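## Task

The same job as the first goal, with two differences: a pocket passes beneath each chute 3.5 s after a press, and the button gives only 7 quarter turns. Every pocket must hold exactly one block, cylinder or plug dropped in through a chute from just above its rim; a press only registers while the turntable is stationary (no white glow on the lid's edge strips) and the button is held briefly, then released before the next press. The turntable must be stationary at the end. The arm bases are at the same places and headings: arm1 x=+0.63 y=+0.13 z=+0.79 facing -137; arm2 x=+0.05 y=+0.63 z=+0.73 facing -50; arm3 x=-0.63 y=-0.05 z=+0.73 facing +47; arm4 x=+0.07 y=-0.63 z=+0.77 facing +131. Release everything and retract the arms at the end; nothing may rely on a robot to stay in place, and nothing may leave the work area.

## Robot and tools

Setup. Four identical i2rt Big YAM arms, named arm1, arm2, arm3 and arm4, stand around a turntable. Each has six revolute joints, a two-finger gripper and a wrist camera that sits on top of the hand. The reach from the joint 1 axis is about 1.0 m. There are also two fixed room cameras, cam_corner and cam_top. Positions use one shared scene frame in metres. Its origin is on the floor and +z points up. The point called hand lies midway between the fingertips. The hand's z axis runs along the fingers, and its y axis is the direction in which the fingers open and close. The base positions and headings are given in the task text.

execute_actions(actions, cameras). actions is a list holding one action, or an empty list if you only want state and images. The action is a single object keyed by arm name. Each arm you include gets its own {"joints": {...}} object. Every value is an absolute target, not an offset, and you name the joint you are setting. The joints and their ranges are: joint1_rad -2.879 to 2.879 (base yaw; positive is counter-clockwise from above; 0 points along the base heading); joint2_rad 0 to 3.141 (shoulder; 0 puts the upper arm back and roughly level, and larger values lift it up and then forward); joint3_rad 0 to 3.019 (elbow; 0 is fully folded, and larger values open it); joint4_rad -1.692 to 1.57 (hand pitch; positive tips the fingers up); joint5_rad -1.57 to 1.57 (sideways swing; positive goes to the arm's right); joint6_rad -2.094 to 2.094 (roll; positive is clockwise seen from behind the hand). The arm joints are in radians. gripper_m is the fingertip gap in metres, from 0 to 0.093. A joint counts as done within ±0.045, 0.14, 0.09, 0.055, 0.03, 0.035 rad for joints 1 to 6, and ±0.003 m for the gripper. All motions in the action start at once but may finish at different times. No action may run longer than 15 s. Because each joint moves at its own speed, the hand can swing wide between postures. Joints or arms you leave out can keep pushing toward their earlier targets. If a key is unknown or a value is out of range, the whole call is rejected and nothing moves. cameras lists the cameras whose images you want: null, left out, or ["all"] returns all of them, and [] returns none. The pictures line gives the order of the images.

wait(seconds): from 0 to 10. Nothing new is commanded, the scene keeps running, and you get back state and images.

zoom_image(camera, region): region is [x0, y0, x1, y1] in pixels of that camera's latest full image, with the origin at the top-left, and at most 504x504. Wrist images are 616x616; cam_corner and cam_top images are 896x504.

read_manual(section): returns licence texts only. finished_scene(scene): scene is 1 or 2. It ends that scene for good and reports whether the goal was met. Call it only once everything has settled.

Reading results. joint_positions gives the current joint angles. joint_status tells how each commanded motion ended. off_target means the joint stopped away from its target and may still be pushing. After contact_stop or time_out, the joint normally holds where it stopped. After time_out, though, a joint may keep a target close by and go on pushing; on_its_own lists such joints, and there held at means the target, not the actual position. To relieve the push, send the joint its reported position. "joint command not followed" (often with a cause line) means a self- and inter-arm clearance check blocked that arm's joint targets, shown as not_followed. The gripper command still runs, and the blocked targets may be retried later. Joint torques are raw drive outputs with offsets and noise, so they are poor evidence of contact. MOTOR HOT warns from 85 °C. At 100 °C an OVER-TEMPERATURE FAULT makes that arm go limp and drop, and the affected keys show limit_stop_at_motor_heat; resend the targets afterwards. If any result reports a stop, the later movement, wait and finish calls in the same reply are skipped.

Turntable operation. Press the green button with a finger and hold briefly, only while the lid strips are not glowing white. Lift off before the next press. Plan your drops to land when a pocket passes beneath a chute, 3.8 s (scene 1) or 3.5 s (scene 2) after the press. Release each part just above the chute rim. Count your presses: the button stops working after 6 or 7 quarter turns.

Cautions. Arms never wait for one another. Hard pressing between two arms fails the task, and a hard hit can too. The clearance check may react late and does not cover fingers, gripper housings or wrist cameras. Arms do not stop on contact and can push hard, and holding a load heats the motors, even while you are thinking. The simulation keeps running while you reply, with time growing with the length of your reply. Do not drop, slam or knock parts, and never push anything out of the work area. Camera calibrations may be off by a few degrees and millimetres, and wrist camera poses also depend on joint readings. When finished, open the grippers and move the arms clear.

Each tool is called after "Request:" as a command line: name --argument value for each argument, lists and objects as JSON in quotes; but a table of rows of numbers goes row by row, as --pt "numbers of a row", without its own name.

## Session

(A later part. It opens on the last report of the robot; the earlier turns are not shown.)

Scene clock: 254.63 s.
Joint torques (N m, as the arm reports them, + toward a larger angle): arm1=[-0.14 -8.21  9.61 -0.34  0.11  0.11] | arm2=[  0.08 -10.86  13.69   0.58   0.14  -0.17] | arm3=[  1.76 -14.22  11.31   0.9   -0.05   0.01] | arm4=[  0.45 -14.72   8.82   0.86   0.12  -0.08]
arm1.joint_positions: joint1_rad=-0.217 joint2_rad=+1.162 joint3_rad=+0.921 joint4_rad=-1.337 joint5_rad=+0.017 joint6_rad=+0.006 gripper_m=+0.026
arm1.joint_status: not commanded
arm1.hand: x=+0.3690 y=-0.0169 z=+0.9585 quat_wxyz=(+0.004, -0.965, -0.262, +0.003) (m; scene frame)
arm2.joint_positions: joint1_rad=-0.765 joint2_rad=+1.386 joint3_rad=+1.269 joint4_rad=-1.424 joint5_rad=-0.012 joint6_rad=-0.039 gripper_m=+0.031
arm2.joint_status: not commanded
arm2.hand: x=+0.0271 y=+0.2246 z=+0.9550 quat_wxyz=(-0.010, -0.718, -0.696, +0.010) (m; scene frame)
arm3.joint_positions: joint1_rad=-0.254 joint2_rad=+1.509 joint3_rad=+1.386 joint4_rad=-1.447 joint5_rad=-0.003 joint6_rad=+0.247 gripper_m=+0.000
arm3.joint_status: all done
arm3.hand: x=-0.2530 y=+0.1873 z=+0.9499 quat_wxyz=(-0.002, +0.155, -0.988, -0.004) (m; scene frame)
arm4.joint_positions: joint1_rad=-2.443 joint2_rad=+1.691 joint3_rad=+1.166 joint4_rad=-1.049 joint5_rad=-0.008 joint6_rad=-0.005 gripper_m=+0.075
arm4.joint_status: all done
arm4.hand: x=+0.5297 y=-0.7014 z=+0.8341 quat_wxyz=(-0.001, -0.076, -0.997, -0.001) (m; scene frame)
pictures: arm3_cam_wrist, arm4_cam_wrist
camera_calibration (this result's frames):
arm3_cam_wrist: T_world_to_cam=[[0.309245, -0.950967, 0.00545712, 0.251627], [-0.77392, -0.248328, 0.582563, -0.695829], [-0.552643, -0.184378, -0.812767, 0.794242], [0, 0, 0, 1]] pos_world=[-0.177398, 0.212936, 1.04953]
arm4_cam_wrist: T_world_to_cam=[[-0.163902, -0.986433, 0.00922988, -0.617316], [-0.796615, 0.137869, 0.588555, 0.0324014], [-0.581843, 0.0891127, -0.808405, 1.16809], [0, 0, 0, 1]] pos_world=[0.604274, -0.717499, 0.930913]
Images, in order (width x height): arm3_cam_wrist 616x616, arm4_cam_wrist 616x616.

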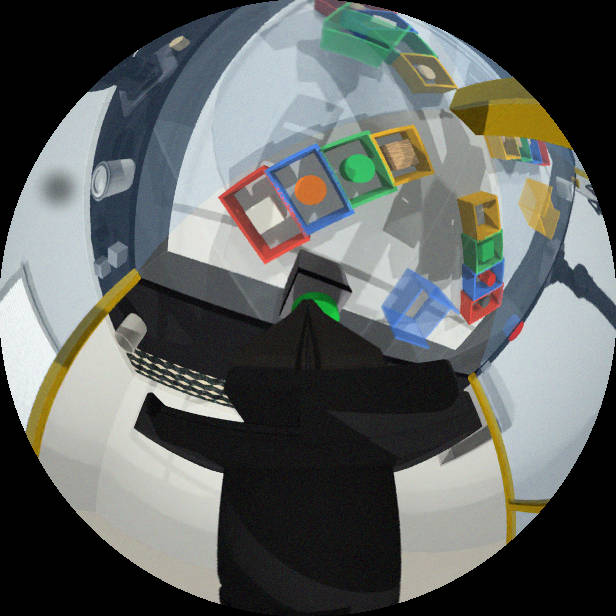

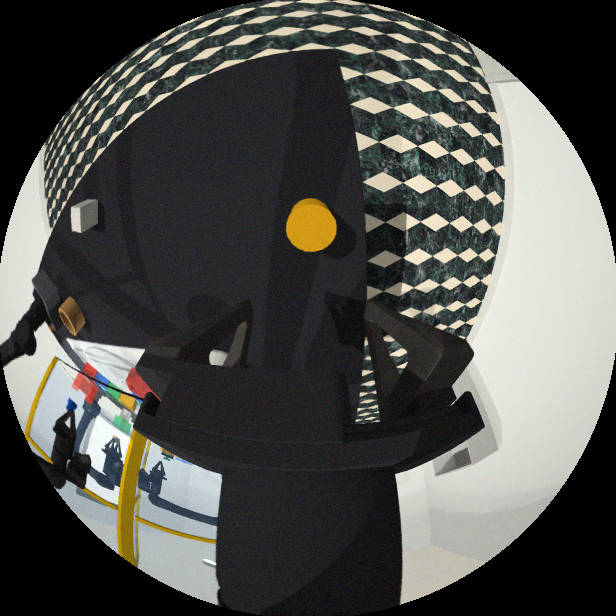

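Request:
execute_actions --actions '[{"arm4":{"joints":{"joint2_rad":1.845,"joint3_rad":1.275,"joint4_rad":-0.935}},"arm3":{"joints":{"joint4_rad":-1.55}}}]' --cameras '["arm4_cam_wrist","arm3_cam_wrist"]'

Scene clock: 259.73 s.
Joint torques (N m, as the arm reports them, + toward a larger angle): arm1=[-0.18 -8.24  9.59 -0.32  0.11  0.11] | arm2=[  0.   -10.85  13.71   0.61   0.12  -0.18] | arm3=[  2.28 -13.84  11.28  -0.14  -0.03   0.02] | arm4=[  0.32 -16.54   8.73   0.78   0.09  -0.1 ]
arm1.joint_positions: joint1_rad=-0.217 joint2_rad=+1.162 joint3_rad=+0.921 joint4_rad=-1.337 joint5_rad=+0.017 joint6_rad=+0.006 gripper_m=+0.026
arm1.joint_status: not commanded
arm1.hand: x=+0.3690 y=-0.0169 z=+0.9585 quat_wxyz=(+0.004, -0.965, -0.262, +0.003) (m; scene frame)
arm2.joint_positions: joint1_rad=-0.765 joint2_rad=+1.386 joint3_rad=+1.269 joint4_rad=-1.424 joint5_rad=-0.012 joint6_rad=-0.039 gripper_m=+0.031
arm2.joint_status: not commanded
arm2.hand: x=+0.0271 y=+0.2246 z=+0.9550 quat_wxyz=(-0.010, -0.718, -0.696, +0.010) (m; scene frame)
arm3.joint_positions: joint1_rad=-0.254 joint2_rad=+1.509 joint3_rad=+1.386 joint4_rad=-1.539 joint5_rad=-0.003 joint6_rad=+0.247 gripper_m=+0.000
arm3.joint_status: all done
arm3.hand: x=-0.2721 y=+0.1754 z=+0.9508 quat_wxyz=(+0.040, +0.155, -0.987, +0.014) (m; scene frame)
arm4.joint_positions: joint1_rad=-2.443 joint2_rad=+1.860 joint3_rad=+1.239 joint4_rad=-0.945 joint5_rad=-0.008 joint6_rad=-0.005 gripper_m=+0.075
arm4.joint_status: all done
arm4.hand: x=+0.5720 y=-0.7084 z=+0.7794 quat_wxyz=(-0.006, -0.076, -0.997, -0.001) (m; scene frame)
pictures: arm3_cam_wrist, arm4_cam_wrist
camera_calibration (this result's frames):
arm3_cam_wrist: T_world_to_cam=[[0.310755, -0.950092, 0.0274875, 0.225505], [-0.725886, -0.218554, 0.652168, -0.772394], [-0.613613, -0.222618, -0.757576, 0.719871], [0, 0, 0, 1]] pos_world=[-0.189025, 0.205697, 1.04289]
arm4_cam_wrist: T_world_to_cam=[[-0.163935, -0.986429, 0.00916617, -0.6167], [-0.801471, 0.138603, 0.58175, 0.10782], [-0.575125, 0.0880228, -0.813316, 1.14829], [0, 0, 0, 1]] pos_world=[0.645727, -0.724351, 0.876853]
Images, in order (width x height): arm3_cam_wrist 616x616, arm4_cam_wrist 616x616.

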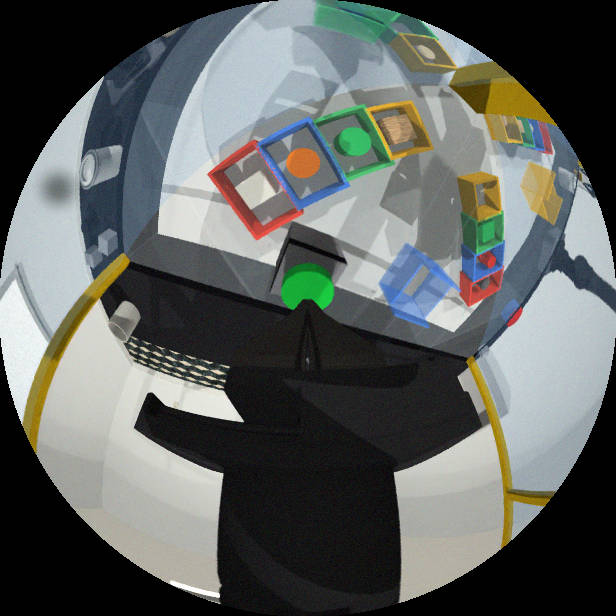

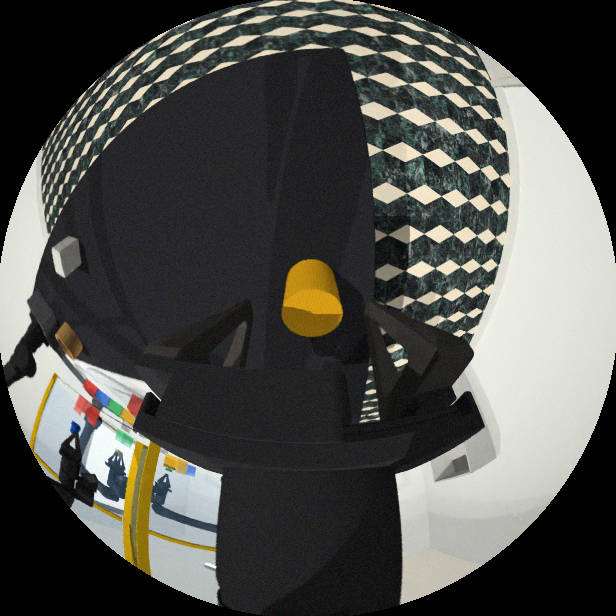

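Request:
execute_actions --actions '[{"arm4":{"joints":{"joint2_rad":1.885,"joint3_rad":1.212,"joint4_rad":-0.885}}}]' --cameras '["arm4_cam_wrist"]'

Request:
execute_actions --actions '[{"arm4":{"joints":{"gripper_m":0}}}]' --cameras '["arm4_cam_wrist"]'

Scene clock: 265.53 s.
Joint torques (N m, as the arm reports them, + toward a larger angle): arm1=[-0.17 -8.27  9.61 -0.34  0.1   0.11] | arm2=[  0.16 -10.73  13.7    0.48   0.14  -0.17] | arm3=[  1.75 -13.9   11.25  -0.13  -0.03   0.02] | arm4=[  0.45 -15.45   6.     0.7    0.1   -0.09]
arm1.joint_positions: joint1_rad=-0.217 joint2_rad=+1.162 joint3_rad=+0.921 joint4_rad=-1.337 joint5_rad=+0.017 joint6_rad=+0.006 gripper_m=+0.026
arm1.joint_status: not commanded
arm1.hand: x=+0.3690 y=-0.0169 z=+0.9585 quat_wxyz=(+0.004, -0.965, -0.262, +0.003) (m; scene frame)
arm2.joint_positions: joint1_rad=-0.765 joint2_rad=+1.386 joint3_rad=+1.269 joint4_rad=-1.424 joint5_rad=-0.012 joint6_rad=-0.039 gripper_m=+0.031
arm2.joint_status: not commanded
arm2.hand: x=+0.0271 y=+0.2246 z=+0.9550 quat_wxyz=(-0.010, -0.718, -0.696, +0.010) (m; scene frame)
arm3.joint_positions: joint1_rad=-0.254 joint2_rad=+1.509 joint3_rad=+1.386 joint4_rad=-1.539 joint5_rad=-0.003 joint6_rad=+0.247 gripper_m=+0.000
arm3.joint_status: not commanded
arm3.hand: x=-0.2721 y=+0.1754 z=+0.9508 quat_wxyz=(+0.040, +0.155, -0.987, +0.014) (m; scene frame)
arm4.joint_positions: joint1_rad=-2.443 joint2_rad=+1.881 joint3_rad=+1.213 joint4_rad=-0.901 joint5_rad=-0.008 joint6_rad=-0.005 gripper_m=+0.075
arm4.joint_status: all done
arm4.hand: x=+0.5679 y=-0.7078 z=+0.7614 quat_wxyz=(-0.004, -0.076, -0.997, -0.001) (m; scene frame)
pictures: arm4_cam_wrist
camera_calibration (this result's frames):
arm4_cam_wrist: T_world_to_cam=[[-0.163926, -0.98643, 0.00918358, -0.616681], [-0.800152, 0.138404, 0.58361, 0.112587], [-0.576961, 0.0883206, -0.811982, 1.13146], [0, 0, 0, 1]] pos_world=[0.641807, -0.723826, 0.858684]
Images, in order (width x height): arm4_cam_wrist 616x616.

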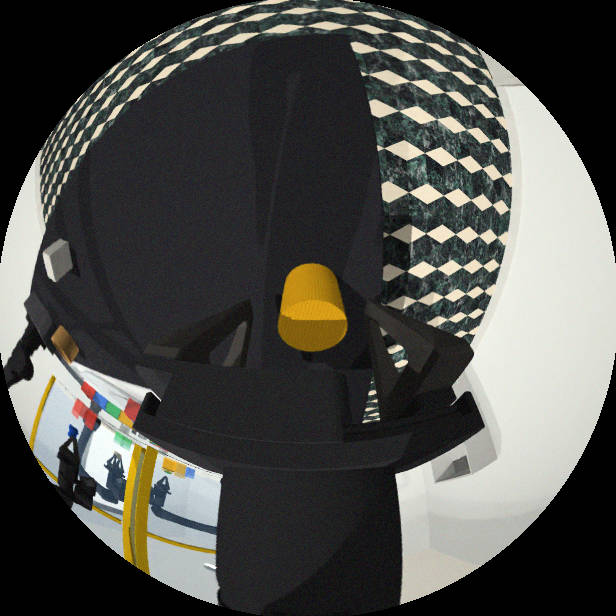

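Scene clock: 266.20 s.
Joint torques (N m, as the arm reports them, + toward a larger angle): arm1=[-0.17 -8.27  9.62 -0.32  0.1   0.11] | arm2=[  0.08 -11.01  13.67   0.56   0.14  -0.14] | arm3=[  1.98 -13.75  11.22  -0.13  -0.03   0.03] | arm4=[  0.14 -15.28   5.92   0.92   0.11  -0.1 ]
arm1.joint_positions: joint1_rad=-0.217 joint2_rad=+1.162 joint3_rad=+0.921 joint4_rad=-1.337 joint5_rad=+0.017 joint6_rad=+0.006 gripper_m=+0.026
arm1.joint_status: not commanded
arm1.hand: x=+0.3690 y=-0.0169 z=+0.9585 quat_wxyz=(+0.004, -0.965, -0.262, +0.003) (m; scene frame)
arm2.joint_positions: joint1_rad=-0.765 joint2_rad=+1.386 joint3_rad=+1.269 joint4_rad=-1.424 joint5_rad=-0.012 joint6_rad=-0.039 gripper_m=+0.031
arm2.joint_status: not commanded
arm2.hand: x=+0.0271 y=+0.2246 z=+0.9550 quat_wxyz=(-0.010, -0.718, -0.696, +0.010) (m; scene frame)
arm3.joint_positions: joint1_rad=-0.254 joint2_rad=+1.509 joint3_rad=+1.386 joint4_rad=-1.539 joint5_rad=-0.003 joint6_rad=+0.247 gripper_m=+0.000
arm3.joint_status: not commanded
arm3.hand: x=-0.2721 y=+0.1754 z=+0.9508 quat_wxyz=(+0.040, +0.155, -0.987, +0.014) (m; scene frame)
arm4.joint_positions: joint1_rad=-2.443 joint2_rad=+1.881 joint3_rad=+1.213 joint4_rad=-0.900 joint5_rad=-0.008 joint6_rad=-0.005 gripper_m=+0.039
arm4.joint_status: gripper_m off_target (ended at +0.039, target +0.000)
arm4.hand: x=+0.5680 y=-0.7078 z=+0.7614 quat_wxyz=(-0.005, -0.076, -0.997, -0.001) (m; scene frame)
pictures: arm4_cam_wrist
camera_calibration (this result's frames):
arm4_cam_wrist: T_world_to_cam=[[-0.163928, -0.98643, 0.00918068, -0.616677], [-0.800372, 0.138437, 0.5833, 0.113047], [-0.576656, 0.088271, -0.812205, 1.13148], [0, 0, 0, 1]] pos_world=[0.641863, -0.723835, 0.858714]
Images, in order (width x height): arm4_cam_wrist 616x616.

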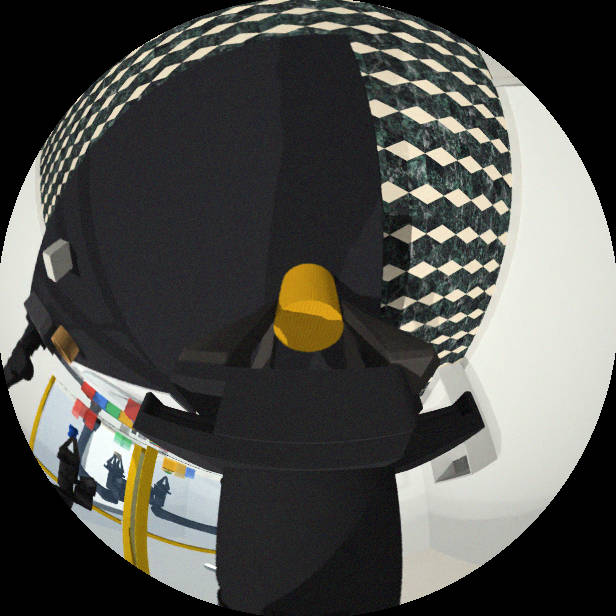

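Request:
execute_actions --actions '[{"arm4":{"joints":{"joint2_rad":0.9,"joint3_rad":1.04,"joint4_rad":-1.6}}}]' --cameras '[]'

Request:
execute_actions --actions '[{"arm4":{"joints":{"joint1_rad":-0.594}}}]' --cameras '[]'

Request:
execute_actions --actions '[{"arm4":{"joints":{"joint2_rad":1.42,"joint3_rad":1.265,"joint4_rad":-0.93}}}]' --cameras '["arm4_cam_wrist","cam_corner"]'

Scene clock: 272.00 s.
Joint torques (N m, as the arm reports them, + toward a larger angle): arm1=[-0.16 -8.2   9.61 -0.34  0.11  0.11] | arm2=[ -0.08 -10.82  13.71   0.6    0.13  -0.18] | arm3=[  2.2  -13.59  11.19  -0.17  -0.05   0.02] | arm4=[ 0.25 -4.27  8.7  -0.09  0.11 -0.11]
arm1.joint_positions: joint1_rad=-0.217 joint2_rad=+1.162 joint3_rad=+0.921 joint4_rad=-1.337 joint5_rad=+0.017 joint6_rad=+0.006 gripper_m=+0.026
arm1.joint_status: not commanded
arm1.hand: x=+0.3690 y=-0.0169 z=+0.9585 quat_wxyz=(+0.004, -0.965, -0.262, +0.003) (m; scene frame)
arm2.joint_positions: joint1_rad=-0.765 joint2_rad=+1.386 joint3_rad=+1.269 joint4_rad=-1.424 joint5_rad=-0.012 joint6_rad=-0.039 gripper_m=+0.031
arm2.joint_status: not commanded
arm2.hand: x=+0.0271 y=+0.2246 z=+0.9550 quat_wxyz=(-0.010, -0.718, -0.696, +0.010) (m; scene frame)
arm3.joint_positions: joint1_rad=-0.254 joint2_rad=+1.509 joint3_rad=+1.386 joint4_rad=-1.539 joint5_rad=-0.003 joint6_rad=+0.247 gripper_m=+0.000
arm3.joint_status: not commanded
arm3.hand: x=-0.2721 y=+0.1754 z=+0.9508 quat_wxyz=(+0.040, +0.155, -0.987, +0.014) (m; scene frame)
arm4.joint_positions: joint1_rad=-2.443 joint2_rad=+0.901 joint3_rad=+1.027 joint4_rad=-1.589 joint5_rad=-0.008 joint6_rad=-0.005 gripper_m=+0.039
arm4.joint_status: all done
arm4.hand: x=+0.3123 y=-0.6658 z=+1.0448 quat_wxyz=(-0.057, -0.075, -0.996, +0.003) (m; scene frame)
pictures: none
No camera images: the call's "cameras" was empty. Leave "cameras" out to get every camera's image.

Scene clock: 273.93 s.
Joint torques (N m, as the arm reports them, + toward a larger angle): arm1=[-0.14 -8.28  9.61 -0.35  0.11  0.11] | arm2=[  0.02 -10.73  13.7    0.57   0.14  -0.15] | arm3=[  2.26 -13.9   11.07  -0.09  -0.04   0.03] | arm4=[ 0.92 -4.04  8.74 -0.07  0.12 -0.12]
arm1.joint_positions: joint1_rad=-0.217 joint2_rad=+1.162 joint3_rad=+0.921 joint4_rad=-1.337 joint5_rad=+0.017 joint6_rad=+0.006 gripper_m=+0.026
arm1.joint_status: not commanded
arm1.hand: x=+0.3690 y=-0.0169 z=+0.9585 quat_wxyz=(+0.004, -0.965, -0.262, +0.003) (m; scene frame)
arm2.joint_positions: joint1_rad=-0.765 joint2_rad=+1.386 joint3_rad=+1.269 joint4_rad=-1.424 joint5_rad=-0.012 joint6_rad=-0.039 gripper_m=+0.031
arm2.joint_status: not commanded
arm2.hand: x=+0.0271 y=+0.2246 z=+0.9550 quat_wxyz=(-0.010, -0.718, -0.696, +0.010) (m; scene frame)
arm3.joint_positions: joint1_rad=-0.254 joint2_rad=+1.509 joint3_rad=+1.386 joint4_rad=-1.539 joint5_rad=-0.003 joint6_rad=+0.247 gripper_m=+0.000
arm3.joint_status: not commanded
arm3.hand: x=-0.2721 y=+0.1754 z=+0.9508 quat_wxyz=(+0.040, +0.155, -0.987, +0.014) (m; scene frame)
arm4.joint_positions: joint1_rad=-0.595 joint2_rad=+0.901 joint3_rad=+1.027 joint4_rad=-1.589 joint5_rad=-0.008 joint6_rad=-0.005 gripper_m=+0.039
arm4.joint_status: all done
arm4.hand: x=+0.0397 y=-0.3849 z=+1.0416 quat_wxyz=(-0.032, +0.749, -0.660, -0.038) (m; scene frame)
pictures: none
No camera images: the call's "cameras" was empty. Leave "cameras" out to get every camera's image.

Scene clock: 275.27 s.
Joint torques (N m, as the arm reports them, + toward a larger angle): arm1=[-0.15 -8.27  9.6  -0.34  0.11  0.11] | arm2=[  0.01 -10.94  13.76   0.59   0.13  -0.17] | arm3=[  1.88 -13.77  11.3   -0.13  -0.04   0.03] | arm4=[  0.46 -13.43  10.95   1.79   0.1   -0.09]
arm1.joint_positions: joint1_rad=-0.217 joint2_rad=+1.162 joint3_rad=+0.921 joint4_rad=-1.337 joint5_rad=+0.017 joint6_rad=+0.006 gripper_m=+0.026
arm1.joint_status: not commanded
arm1.hand: x=+0.3690 y=-0.0169 z=+0.9585 quat_wxyz=(+0.004, -0.965, -0.262, +0.003) (m; scene frame)
arm2.joint_positions: joint1_rad=-0.765 joint2_rad=+1.386 joint3_rad=+1.269 joint4_rad=-1.424 joint5_rad=-0.012 joint6_rad=-0.039 gripper_m=+0.031
arm2.joint_status: not commanded
arm2.hand: x=+0.0271 y=+0.2246 z=+0.9550 quat_wxyz=(-0.010, -0.718, -0.696, +0.010) (m; scene frame)
arm3.joint_positions: joint1_rad=-0.254 joint2_rad=+1.509 joint3_rad=+1.386 joint4_rad=-1.539 joint5_rad=-0.003 joint6_rad=+0.247 gripper_m=+0.000
arm3.joint_status: not commanded
arm3.hand: x=-0.2721 y=+0.1754 z=+0.9508 quat_wxyz=(+0.040, +0.155, -0.987, +0.014) (m; scene frame)
arm4.joint_positions: joint1_rad=-0.595 joint2_rad=+1.441 joint3_rad=+1.225 joint4_rad=-0.950 joint5_rad=-0.008 joint6_rad=-0.005 gripper_m=+0.039
arm4.joint_status: all done
arm4.hand: x=+0.0084 y=-0.1225 z=+0.9733 quat_wxyz=(-0.130, +0.736, -0.648, -0.148) (m; scene frame)
pictures: arm4_cam_wrist, cam_corner
camera_calibration (this result's frames):
arm4_cam_wrist: T_world_to_cam=[[0.993776, 0.111264, 0.00548327, -0.00460312], [0.106949, -0.966695, 0.232515, -0.34104], [0.031171, -0.230481, -0.972577, 1.04121], [0, 0, 0, 1]] pos_world=[0.00859252, -0.0891896, 1.09198]
Images, in order (width x height): arm4_cam_wrist 616x616, cam_corner 896x504.

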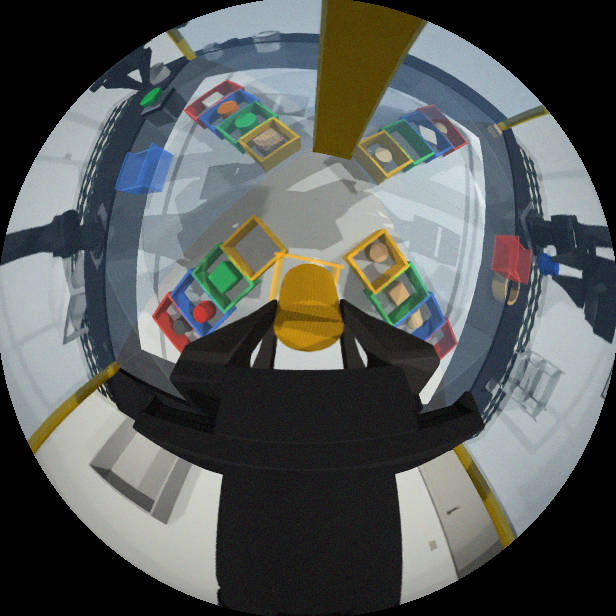

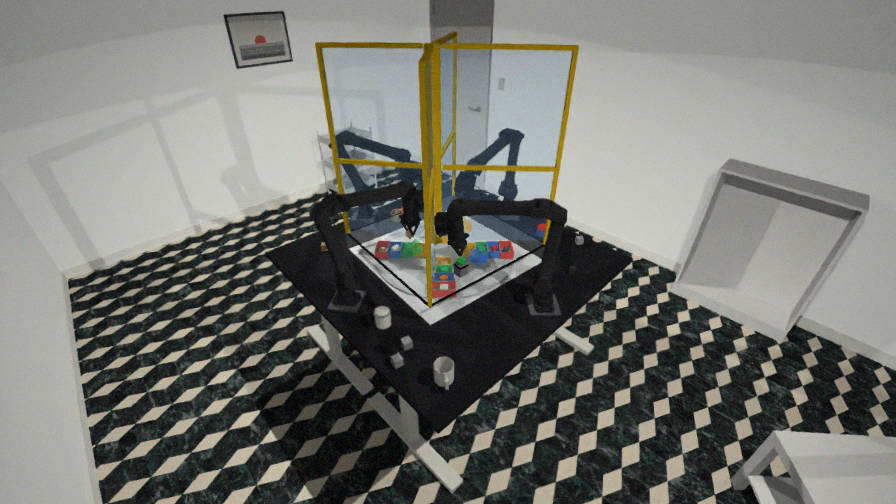

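Request:
execute_actions --actions '[]' --cameras '["arm1_cam_wrist","arm2_cam_wrist"]'

Request:
zoom_image --camera "arm1_cam_wrist" --region '[220,170,400,350]'

Request:
zoom_image --camera "arm2_cam_wrist" --region '[220,170,400,350]'

Scene clock: 287.57 s.
Joint torques (N m, as the arm reports them, + toward a larger angle): arm1=[-0.12 -8.27  9.61 -0.32  0.11  0.11] | arm2=[  0.04 -10.49  13.69   0.5    0.12  -0.17] | arm3=[  2.21 -13.78  11.2   -0.2   -0.04   0.03] | arm4=[  0.69 -13.74  11.04   1.7    0.1   -0.08]
arm1.joint_positions: joint1_rad=-0.217 joint2_rad=+1.162 joint3_rad=+0.921 joint4_rad=-1.337 joint5_rad=+0.017 joint6_rad=+0.006 gripper_m=+0.026
arm1.joint_status: not commanded
arm1.hand: x=+0.3690 y=-0.0169 z=+0.9585 quat_wxyz=(+0.004, -0.965, -0.262, +0.003) (m; scene frame)
arm2.joint_positions: joint1_rad=-0.765 joint2_rad=+1.386 joint3_rad=+1.269 joint4_rad=-1.424 joint5_rad=-0.012 joint6_rad=-0.039 gripper_m=+0.031
arm2.joint_status: not commanded
arm2.hand: x=+0.0271 y=+0.2246 z=+0.9550 quat_wxyz=(-0.010, -0.718, -0.696, +0.010) (m; scene frame)
arm3.joint_positions: joint1_rad=-0.254 joint2_rad=+1.509 joint3_rad=+1.386 joint4_rad=-1.539 joint5_rad=-0.003 joint6_rad=+0.247 gripper_m=+0.000
arm3.joint_status: not commanded
arm3.hand: x=-0.2721 y=+0.1754 z=+0.9508 quat_wxyz=(+0.040, +0.155, -0.987, +0.014) (m; scene frame)
arm4.joint_positions: joint1_rad=-0.595 joint2_rad=+1.441 joint3_rad=+1.225 joint4_rad=-0.950 joint5_rad=-0.008 joint6_rad=-0.005 gripper_m=+0.039
arm4.joint_status: all done
arm4.hand: x=+0.0084 y=-0.1225 z=+0.9733 quat_wxyz=(-0.130, +0.736, -0.648, -0.148) (m; scene frame)
pictures: arm1_cam_wrist, arm2_cam_wrist
camera_calibration (this result's frames):
arm1_cam_wrist: T_world_to_cam=[[-0.495705, 0.868097, 0.0261522, 0.167594], [0.707662, 0.38627, 0.591617, -0.819511], [0.503479, 0.311774, -0.805795, 0.713754], [0, 0, 0, 1]] pos_world=[0.303653, -0.0514661, 1.05559]
arm2_cam_wrist: T_world_to_cam=[[-0.999027, 0.0429812, -0.00992076, 0.0308573], [0.0299676, 0.826349, 0.562361, -0.719696], [0.032369, 0.561516, -0.826833, 0.786489], [0, 0, 0, 1]] pos_world=[0.026937, 0.151767, 1.05533]
Images, in order (width x height): arm1_cam_wrist 616x616, arm2_cam_wrist 616x616.

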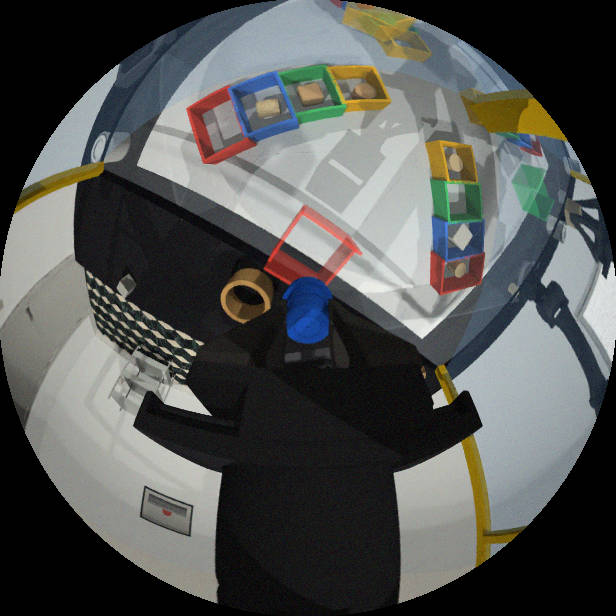

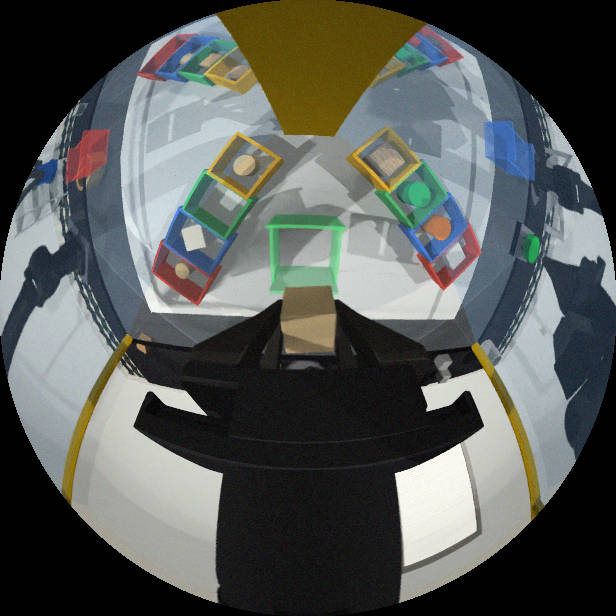

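Region (220, 170, 400, 350) of arm1_cam_wrist's 616x616 image, scaled by 2.800, with more detail than that image has.

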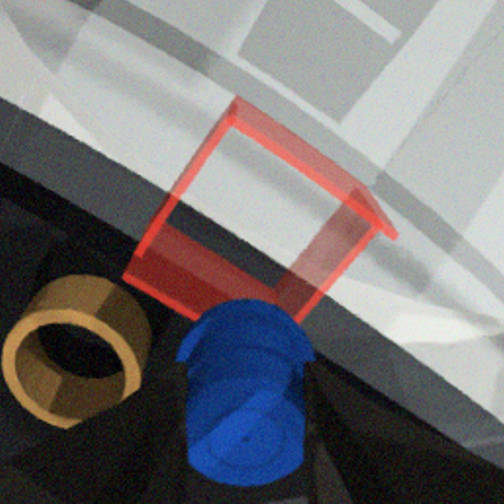

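Region (220, 170, 400, 350) of arm2_cam_wrist's 616x616 image, scaled by 2.800, with more detail than that image has.

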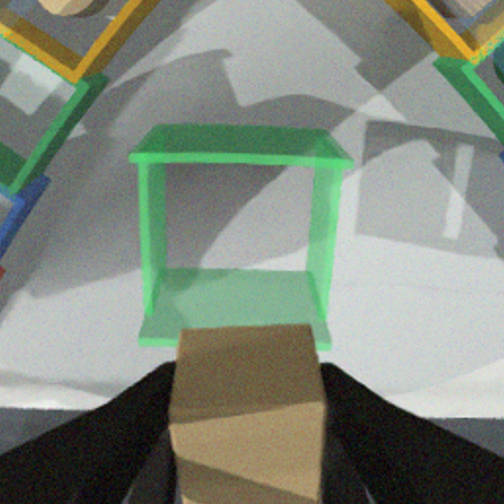

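Request:
execute_actions --actions '[{"arm3":{"joints":{"joint2_rad":1.68,"joint4_rad":-1.56}}}]' --cameras '["arm3_cam_wrist"]'

Request:
wait --seconds 0.3

Request:
execute_actions --actions '[{"arm3":{"joints":{"joint2_rad":1.4}}}]' --cameras '["arm3_cam_wrist"]'

Scene clock: 295.13 s.
Joint torques (N m, as the arm reports them, + toward a larger angle): arm1=[-0.12 -8.25  9.61 -0.32  0.1   0.11] | arm2=[  0.12 -11.    13.7    0.54   0.15  -0.16] | arm3=[ 2.25 -1.87 10.51  0.42  0.03  0.04] | arm4=[  1.13 -13.73  11.05   1.83   0.07  -0.09]
arm1.joint_positions: joint1_rad=-0.217 joint2_rad=+1.162 joint3_rad=+0.921 joint4_rad=-1.337 joint5_rad=+0.017 joint6_rad=+0.006 gripper_m=+0.026
arm1.joint_status: not commanded
arm1.hand: x=+0.3690 y=-0.0169 z=+0.9585 quat_wxyz=(+0.004, -0.965, -0.262, +0.003) (m; scene frame)
arm2.joint_positions: joint1_rad=-0.765 joint2_rad=+1.386 joint3_rad=+1.269 joint4_rad=-1.424 joint5_rad=-0.012 joint6_rad=-0.039 gripper_m=+0.031
arm2.joint_status: not commanded
arm2.hand: x=+0.0271 y=+0.2246 z=+0.9550 quat_wxyz=(-0.010, -0.718, -0.696, +0.010) (m; scene frame)
arm3.joint_positions: joint1_rad=-0.254 joint2_rad=+1.554 joint3_rad=+1.394 joint4_rad=-1.564 joint5_rad=-0.004 joint6_rad=+0.247 gripper_m=+0.000
arm3.joint_status: all done
arm3.hand: x=-0.2720 y=+0.1756 z=+0.9364 quat_wxyz=(+0.068, +0.155, -0.985, +0.026) (m; scene frame)
arm4.joint_positions: joint1_rad=-0.595 joint2_rad=+1.441 joint3_rad=+1.225 joint4_rad=-0.950 joint5_rad=-0.008 joint6_rad=-0.005 gripper_m=+0.039
arm4.joint_status: not commanded
arm4.hand: x=+0.0084 y=-0.1225 z=+0.9733 quat_wxyz=(-0.130, +0.736, -0.648, -0.148) (m; scene frame)
pictures: arm3_cam_wrist
camera_calibration (this result's frames):
arm3_cam_wrist: T_world_to_cam=[[0.312649, -0.948962, 0.0414945, 0.213312], [-0.690246, -0.196967, 0.69625, -0.798281], [-0.652542, -0.246324, -0.716599, 0.664285], [0, 0, 0, 1]] pos_world=[-0.184229, 0.208819, 1.02298]
Images, in order (width x height): arm3_cam_wrist 616x616.

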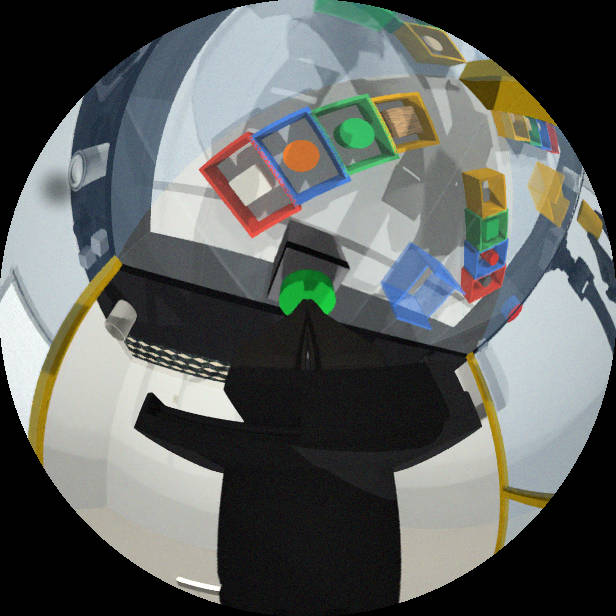

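Scene clock: 295.43 s.
Joint torques (N m, as the arm reports them, + toward a larger angle): arm1=[-0.1  -8.25  9.59 -0.33  0.1   0.11] | arm2=[  0.03 -10.56  13.74   0.58   0.14  -0.18] | arm3=[ 2.12 -1.89 10.54  0.41 -0.03  0.04] | arm4=[  1.08 -13.76  10.94   1.69   0.1   -0.09]
arm1.joint_positions: joint1_rad=-0.217 joint2_rad=+1.162 joint3_rad=+0.921 joint4_rad=-1.337 joint5_rad=+0.017 joint6_rad=+0.006 gripper_m=+0.026
arm1.joint_status: not commanded
arm1.hand: x=+0.3690 y=-0.0169 z=+0.9585 quat_wxyz=(+0.004, -0.965, -0.262, +0.003) (m; scene frame)
arm2.joint_positions: joint1_rad=-0.765 joint2_rad=+1.386 joint3_rad=+1.269 joint4_rad=-1.424 joint5_rad=-0.012 joint6_rad=-0.039 gripper_m=+0.031
arm2.joint_status: not commanded
arm2.hand: x=+0.0271 y=+0.2246 z=+0.9550 quat_wxyz=(-0.010, -0.718, -0.696, +0.010) (m; scene frame)
arm3.joint_positions: joint1_rad=-0.254 joint2_rad=+1.554 joint3_rad=+1.394 joint4_rad=-1.564 joint5_rad=-0.004 joint6_rad=+0.247 gripper_m=+0.000
arm3.joint_status: all done
arm3.hand: x=-0.2720 y=+0.1756 z=+0.9364 quat_wxyz=(+0.068, +0.155, -0.985, +0.026) (m; scene frame)
arm4.joint_positions: joint1_rad=-0.595 joint2_rad=+1.441 joint3_rad=+1.225 joint4_rad=-0.950 joint5_rad=-0.008 joint6_rad=-0.005 gripper_m=+0.039
arm4.joint_status: not commanded
arm4.hand: x=+0.0084 y=-0.1225 z=+0.9733 quat_wxyz=(-0.130, +0.736, -0.648, -0.148) (m; scene frame)
wait: 0.30 s; at rest by 0.27 s
pictures: arm1_cam_wrist, arm2_cam_wrist, arm3_cam_wrist, arm4_cam_wrist, cam_corner, cam_top
camera_calibration (this result's frames):
arm1_cam_wrist: T_world_to_cam=[[-0.495705, 0.868097, 0.0261522, 0.167594], [0.707662, 0.38627, 0.591617, -0.819511], [0.503479, 0.311774, -0.805795, 0.713754], [0, 0, 0, 1]] pos_world=[0.303653, -0.0514661, 1.05559]
arm2_cam_wrist: T_world_to_cam=[[-0.999027, 0.0429812, -0.00992076, 0.0308573], [0.0299676, 0.826349, 0.562361, -0.719696], [0.032369, 0.561516, -0.826833, 0.786489], [0, 0, 0, 1]] pos_world=[0.026937, 0.151767, 1.05533]
arm3_cam_wrist: T_world_to_cam=[[0.312649, -0.948962, 0.0414945, 0.213312], [-0.690246, -0.196967, 0.69625, -0.798281], [-0.652542, -0.246324, -0.716599, 0.664285], [0, 0, 0, 1]] pos_world=[-0.184229, 0.208819, 1.02298]
arm4_cam_wrist: T_world_to_cam=[[0.993776, 0.111264, 0.00548327, -0.00460312], [0.106949, -0.966695, 0.232515, -0.34104], [0.031171, -0.230481, -0.972577, 1.04121], [0, 0, 0, 1]] pos_world=[0.00859252, -0.0891896, 1.09198]
Images, in order (width x height): arm1_cam_wrist 616x616, arm2_cam_wrist 616x616, arm3_cam_wrist 616x616, arm4_cam_wrist 616x616, cam_corner 896x504, cam_top 896x504.

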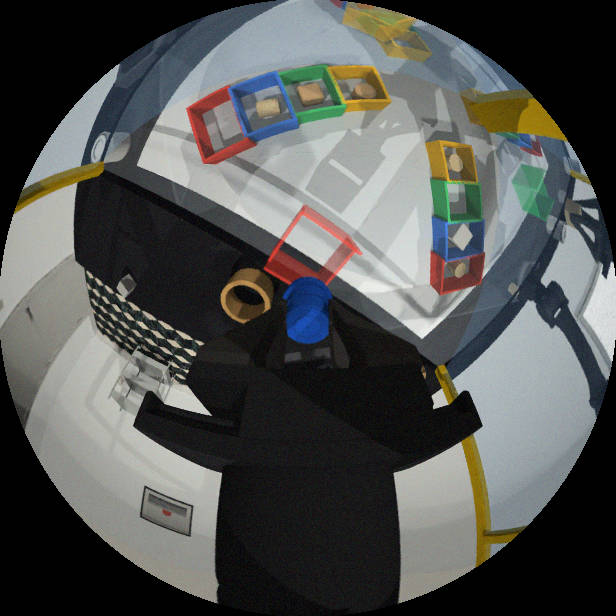

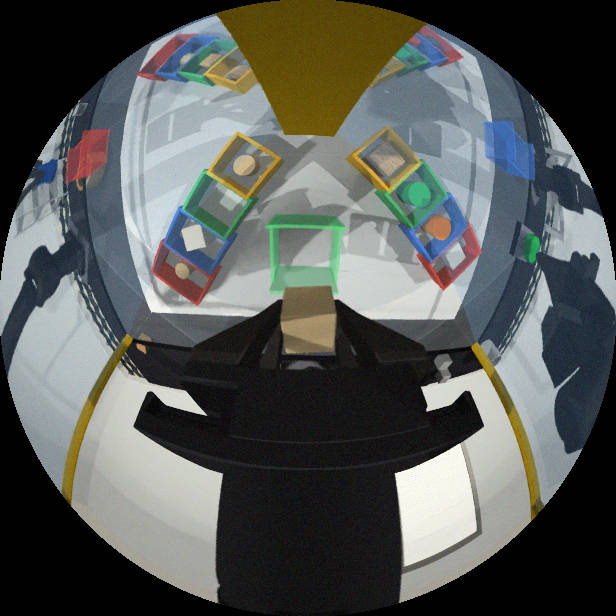

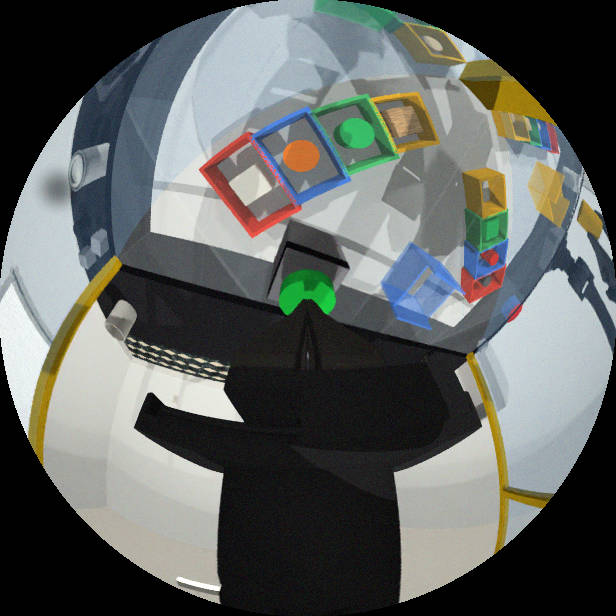

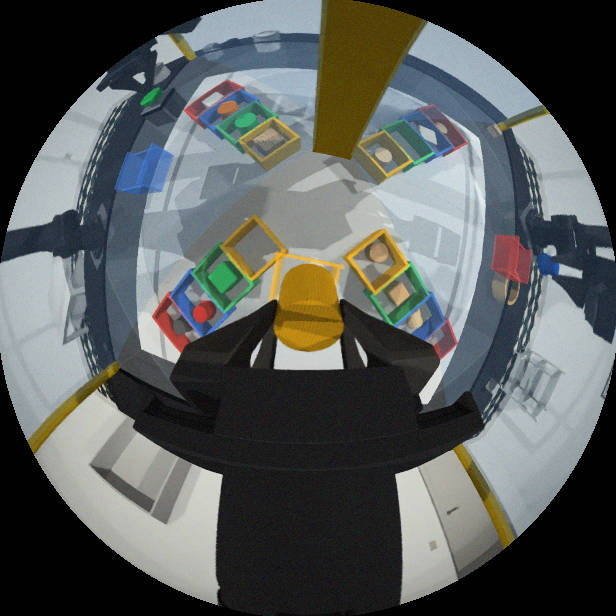

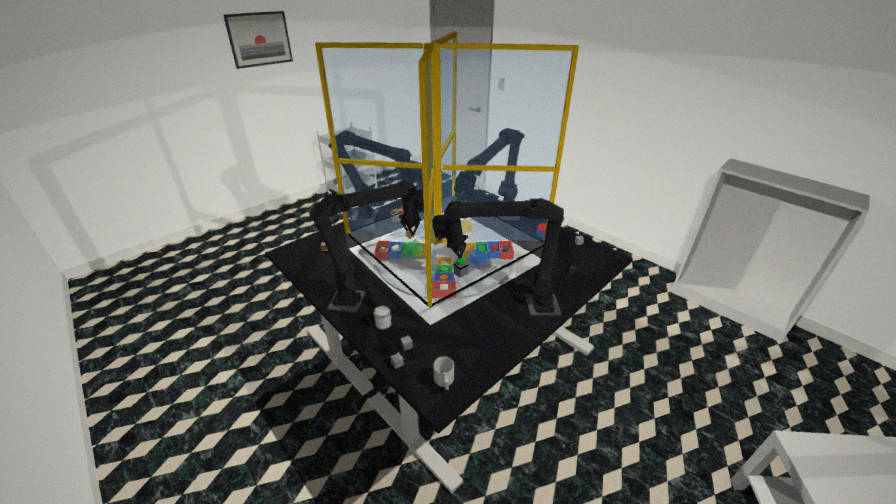

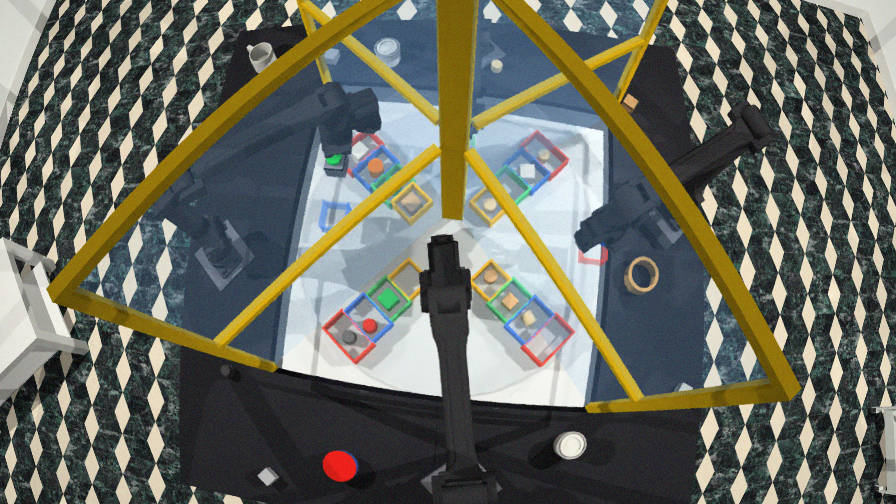

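Scene clock: 296.77 s.
Joint torques (N m, as the arm reports them, + toward a larger angle): arm1=[-0.09 -8.22  9.6  -0.32  0.1   0.11] | arm2=[  0.16 -11.04  13.71   0.65   0.13  -0.18] | arm3=[  2.27 -11.14  10.86   0.66   0.01   0.03] | arm4=[  0.7  -13.5   11.13   1.66   0.08  -0.1 ]
arm1.joint_positions: joint1_rad=-0.217 joint2_rad=+1.162 joint3_rad=+0.921 joint4_rad=-1.337 joint5_rad=+0.017 joint6_rad=+0.006 gripper_m=+0.026
arm1.joint_status: not commanded
arm1.hand: x=+0.3690 y=-0.0169 z=+0.9585 quat_wxyz=(+0.004, -0.965, -0.262, +0.003) (m; scene frame)
arm2.joint_positions: joint1_rad=-0.765 joint2_rad=+1.386 joint3_rad=+1.269 joint4_rad=-1.424 joint5_rad=-0.012 joint6_rad=-0.039 gripper_m=+0.031
arm2.joint_status: not commanded
arm2.hand: x=+0.0271 y=+0.2246 z=+0.9550 quat_wxyz=(-0.010, -0.718, -0.696, +0.010) (m; scene frame)
arm3.joint_positions: joint1_rad=-0.254 joint2_rad=+1.396 joint3_rad=+1.396 joint4_rad=-1.564 joint5_rad=-0.004 joint6_rad=+0.247 gripper_m=+0.000
arm3.joint_status: all done
arm3.hand: x=-0.2862 y=+0.1666 z=+0.9987 quat_wxyz=(-0.005, +0.155, -0.988, -0.005) (m; scene frame)
arm4.joint_positions: joint1_rad=-0.595 joint2_rad=+1.441 joint3_rad=+1.225 joint4_rad=-0.950 joint5_rad=-0.008 joint6_rad=-0.005 gripper_m=+0.039
arm4.joint_status: not commanded
arm4.hand: x=+0.0084 y=-0.1225 z=+0.9733 quat_wxyz=(-0.130, +0.736, -0.648, -0.148) (m; scene frame)
pictures: arm3_cam_wrist
camera_calibration (this result's frames):
arm3_cam_wrist: T_world_to_cam=[[0.30922, -0.950984, 0.00342781, 0.243932], [-0.776317, -0.250341, 0.578499, -0.751438], [-0.549285, -0.181545, -0.815676, 0.815147], [0, 0, 0, 1]] pos_world=[-0.211035, 0.191846, 1.09877]
Images, in order (width x height): arm3_cam_wrist 616x616.

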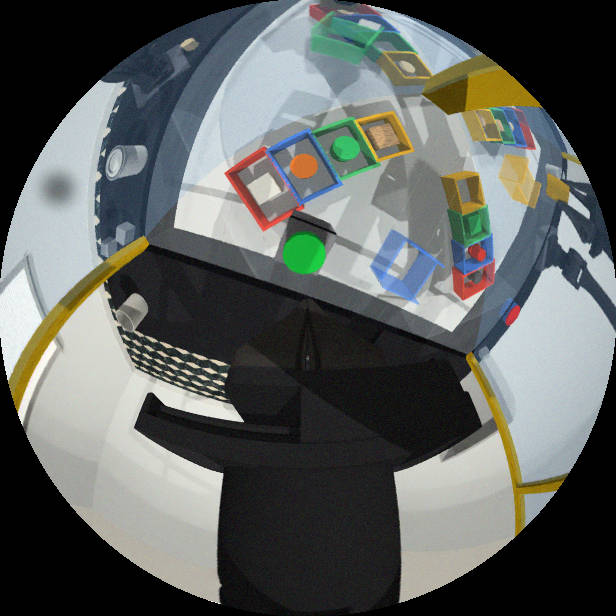

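Request:
execute_actions --actions '[{"arm3":{"joints":{"joint2_rad":1.445,"joint3_rad":1.295,"joint4_rad":-1.395}}}]' --cameras '["arm3_cam_wrist","arm2_cam_wrist"]'

Scene clock: 311.40 s.
Joint torques (N m, as the arm reports them, + toward a larger angle): arm1=[-0.25 -8.23  9.61 -0.32  0.11  0.11] | arm2=[ -0.07 -10.7   13.71   0.58   0.13  -0.16] | arm3=[  1.86 -12.46   8.26   1.15  -0.01   0.02] | arm4=[  0.55 -13.93  11.     1.74   0.1   -0.07]
arm1.joint_positions: joint1_rad=-0.217 joint2_rad=+1.162 joint3_rad=+0.921 joint4_rad=-1.337 joint5_rad=+0.017 joint6_rad=+0.006 gripper_m=+0.026
arm1.joint_status: not commanded
arm1.hand: x=+0.3690 y=-0.0169 z=+0.9585 quat_wxyz=(+0.004, -0.965, -0.262, +0.003) (m; scene frame)
arm2.joint_positions: joint1_rad=-0.765 joint2_rad=+1.386 joint3_rad=+1.269 joint4_rad=-1.424 joint5_rad=-0.012 joint6_rad=-0.039 gripper_m=+0.031
arm2.joint_status: not commanded
arm2.hand: x=+0.0271 y=+0.2246 z=+0.9550 quat_wxyz=(-0.010, -0.718, -0.696, +0.010) (m; scene frame)
arm3.joint_positions: joint1_rad=-0.254 joint2_rad=+1.452 joint3_rad=+1.289 joint4_rad=-1.408 joint5_rad=-0.004 joint6_rad=+0.247 gripper_m=+0.000
arm3.joint_status: all done
arm3.hand: x=-0.2736 y=+0.1746 z=+0.9363 quat_wxyz=(-0.001, +0.155, -0.988, -0.004) (m; scene frame)
arm4.joint_positions: joint1_rad=-0.595 joint2_rad=+1.441 joint3_rad=+1.225 joint4_rad=-0.950 joint5_rad=-0.008 joint6_rad=-0.005 gripper_m=+0.039
arm4.joint_status: not commanded
arm4.hand: x=+0.0084 y=-0.1225 z=+0.9733 quat_wxyz=(-0.130, +0.736, -0.648, -0.148) (m; scene frame)
pictures: arm2_cam_wrist, arm3_cam_wrist
camera_calibration (this result's frames):
arm2_cam_wrist: T_world_to_cam=[[-0.999027, 0.0429812, -0.00992076, 0.0308573], [0.0299676, 0.826349, 0.562361, -0.719696], [0.032369, 0.561516, -0.826833, 0.786489], [0, 0, 0, 1]] pos_world=[0.026937, 0.151767, 1.05533]
arm3_cam_wrist: T_world_to_cam=[[0.309265, -0.950962, 0.00517703, 0.246284], [-0.772738, -0.248124, 0.584217, -0.708322], [-0.554284, -0.184678, -0.811581, 0.767987], [0, 0, 0, 1]] pos_world=[-0.197832, 0.200285, 1.03582]
Images, in order (width x height): arm2_cam_wrist 616x616, arm3_cam_wrist 616x616.

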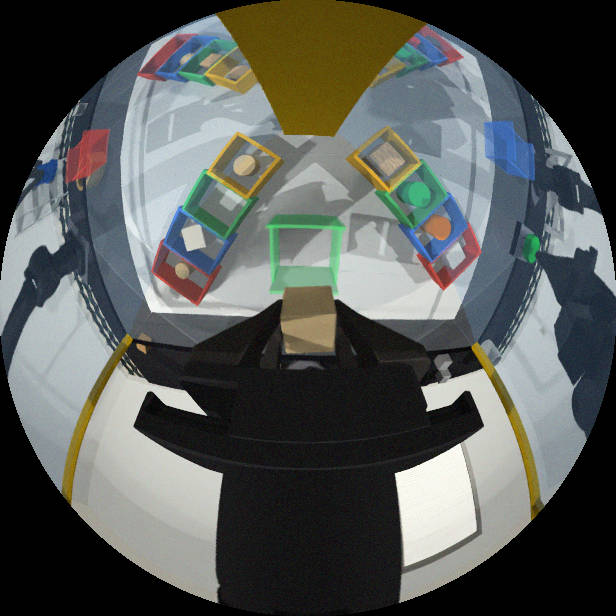

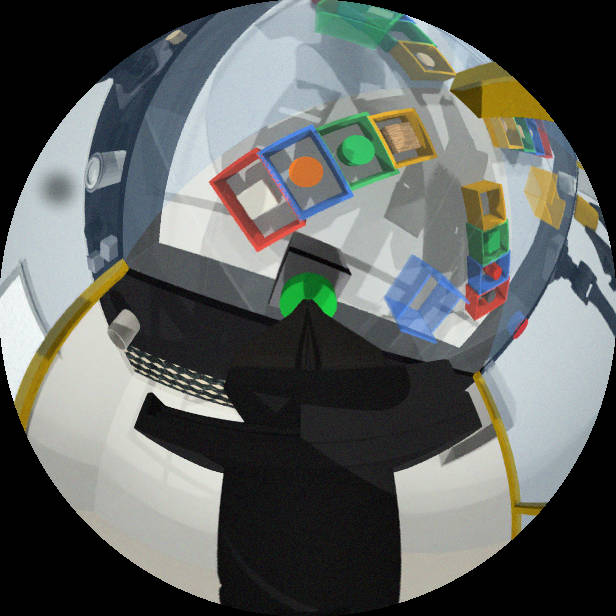

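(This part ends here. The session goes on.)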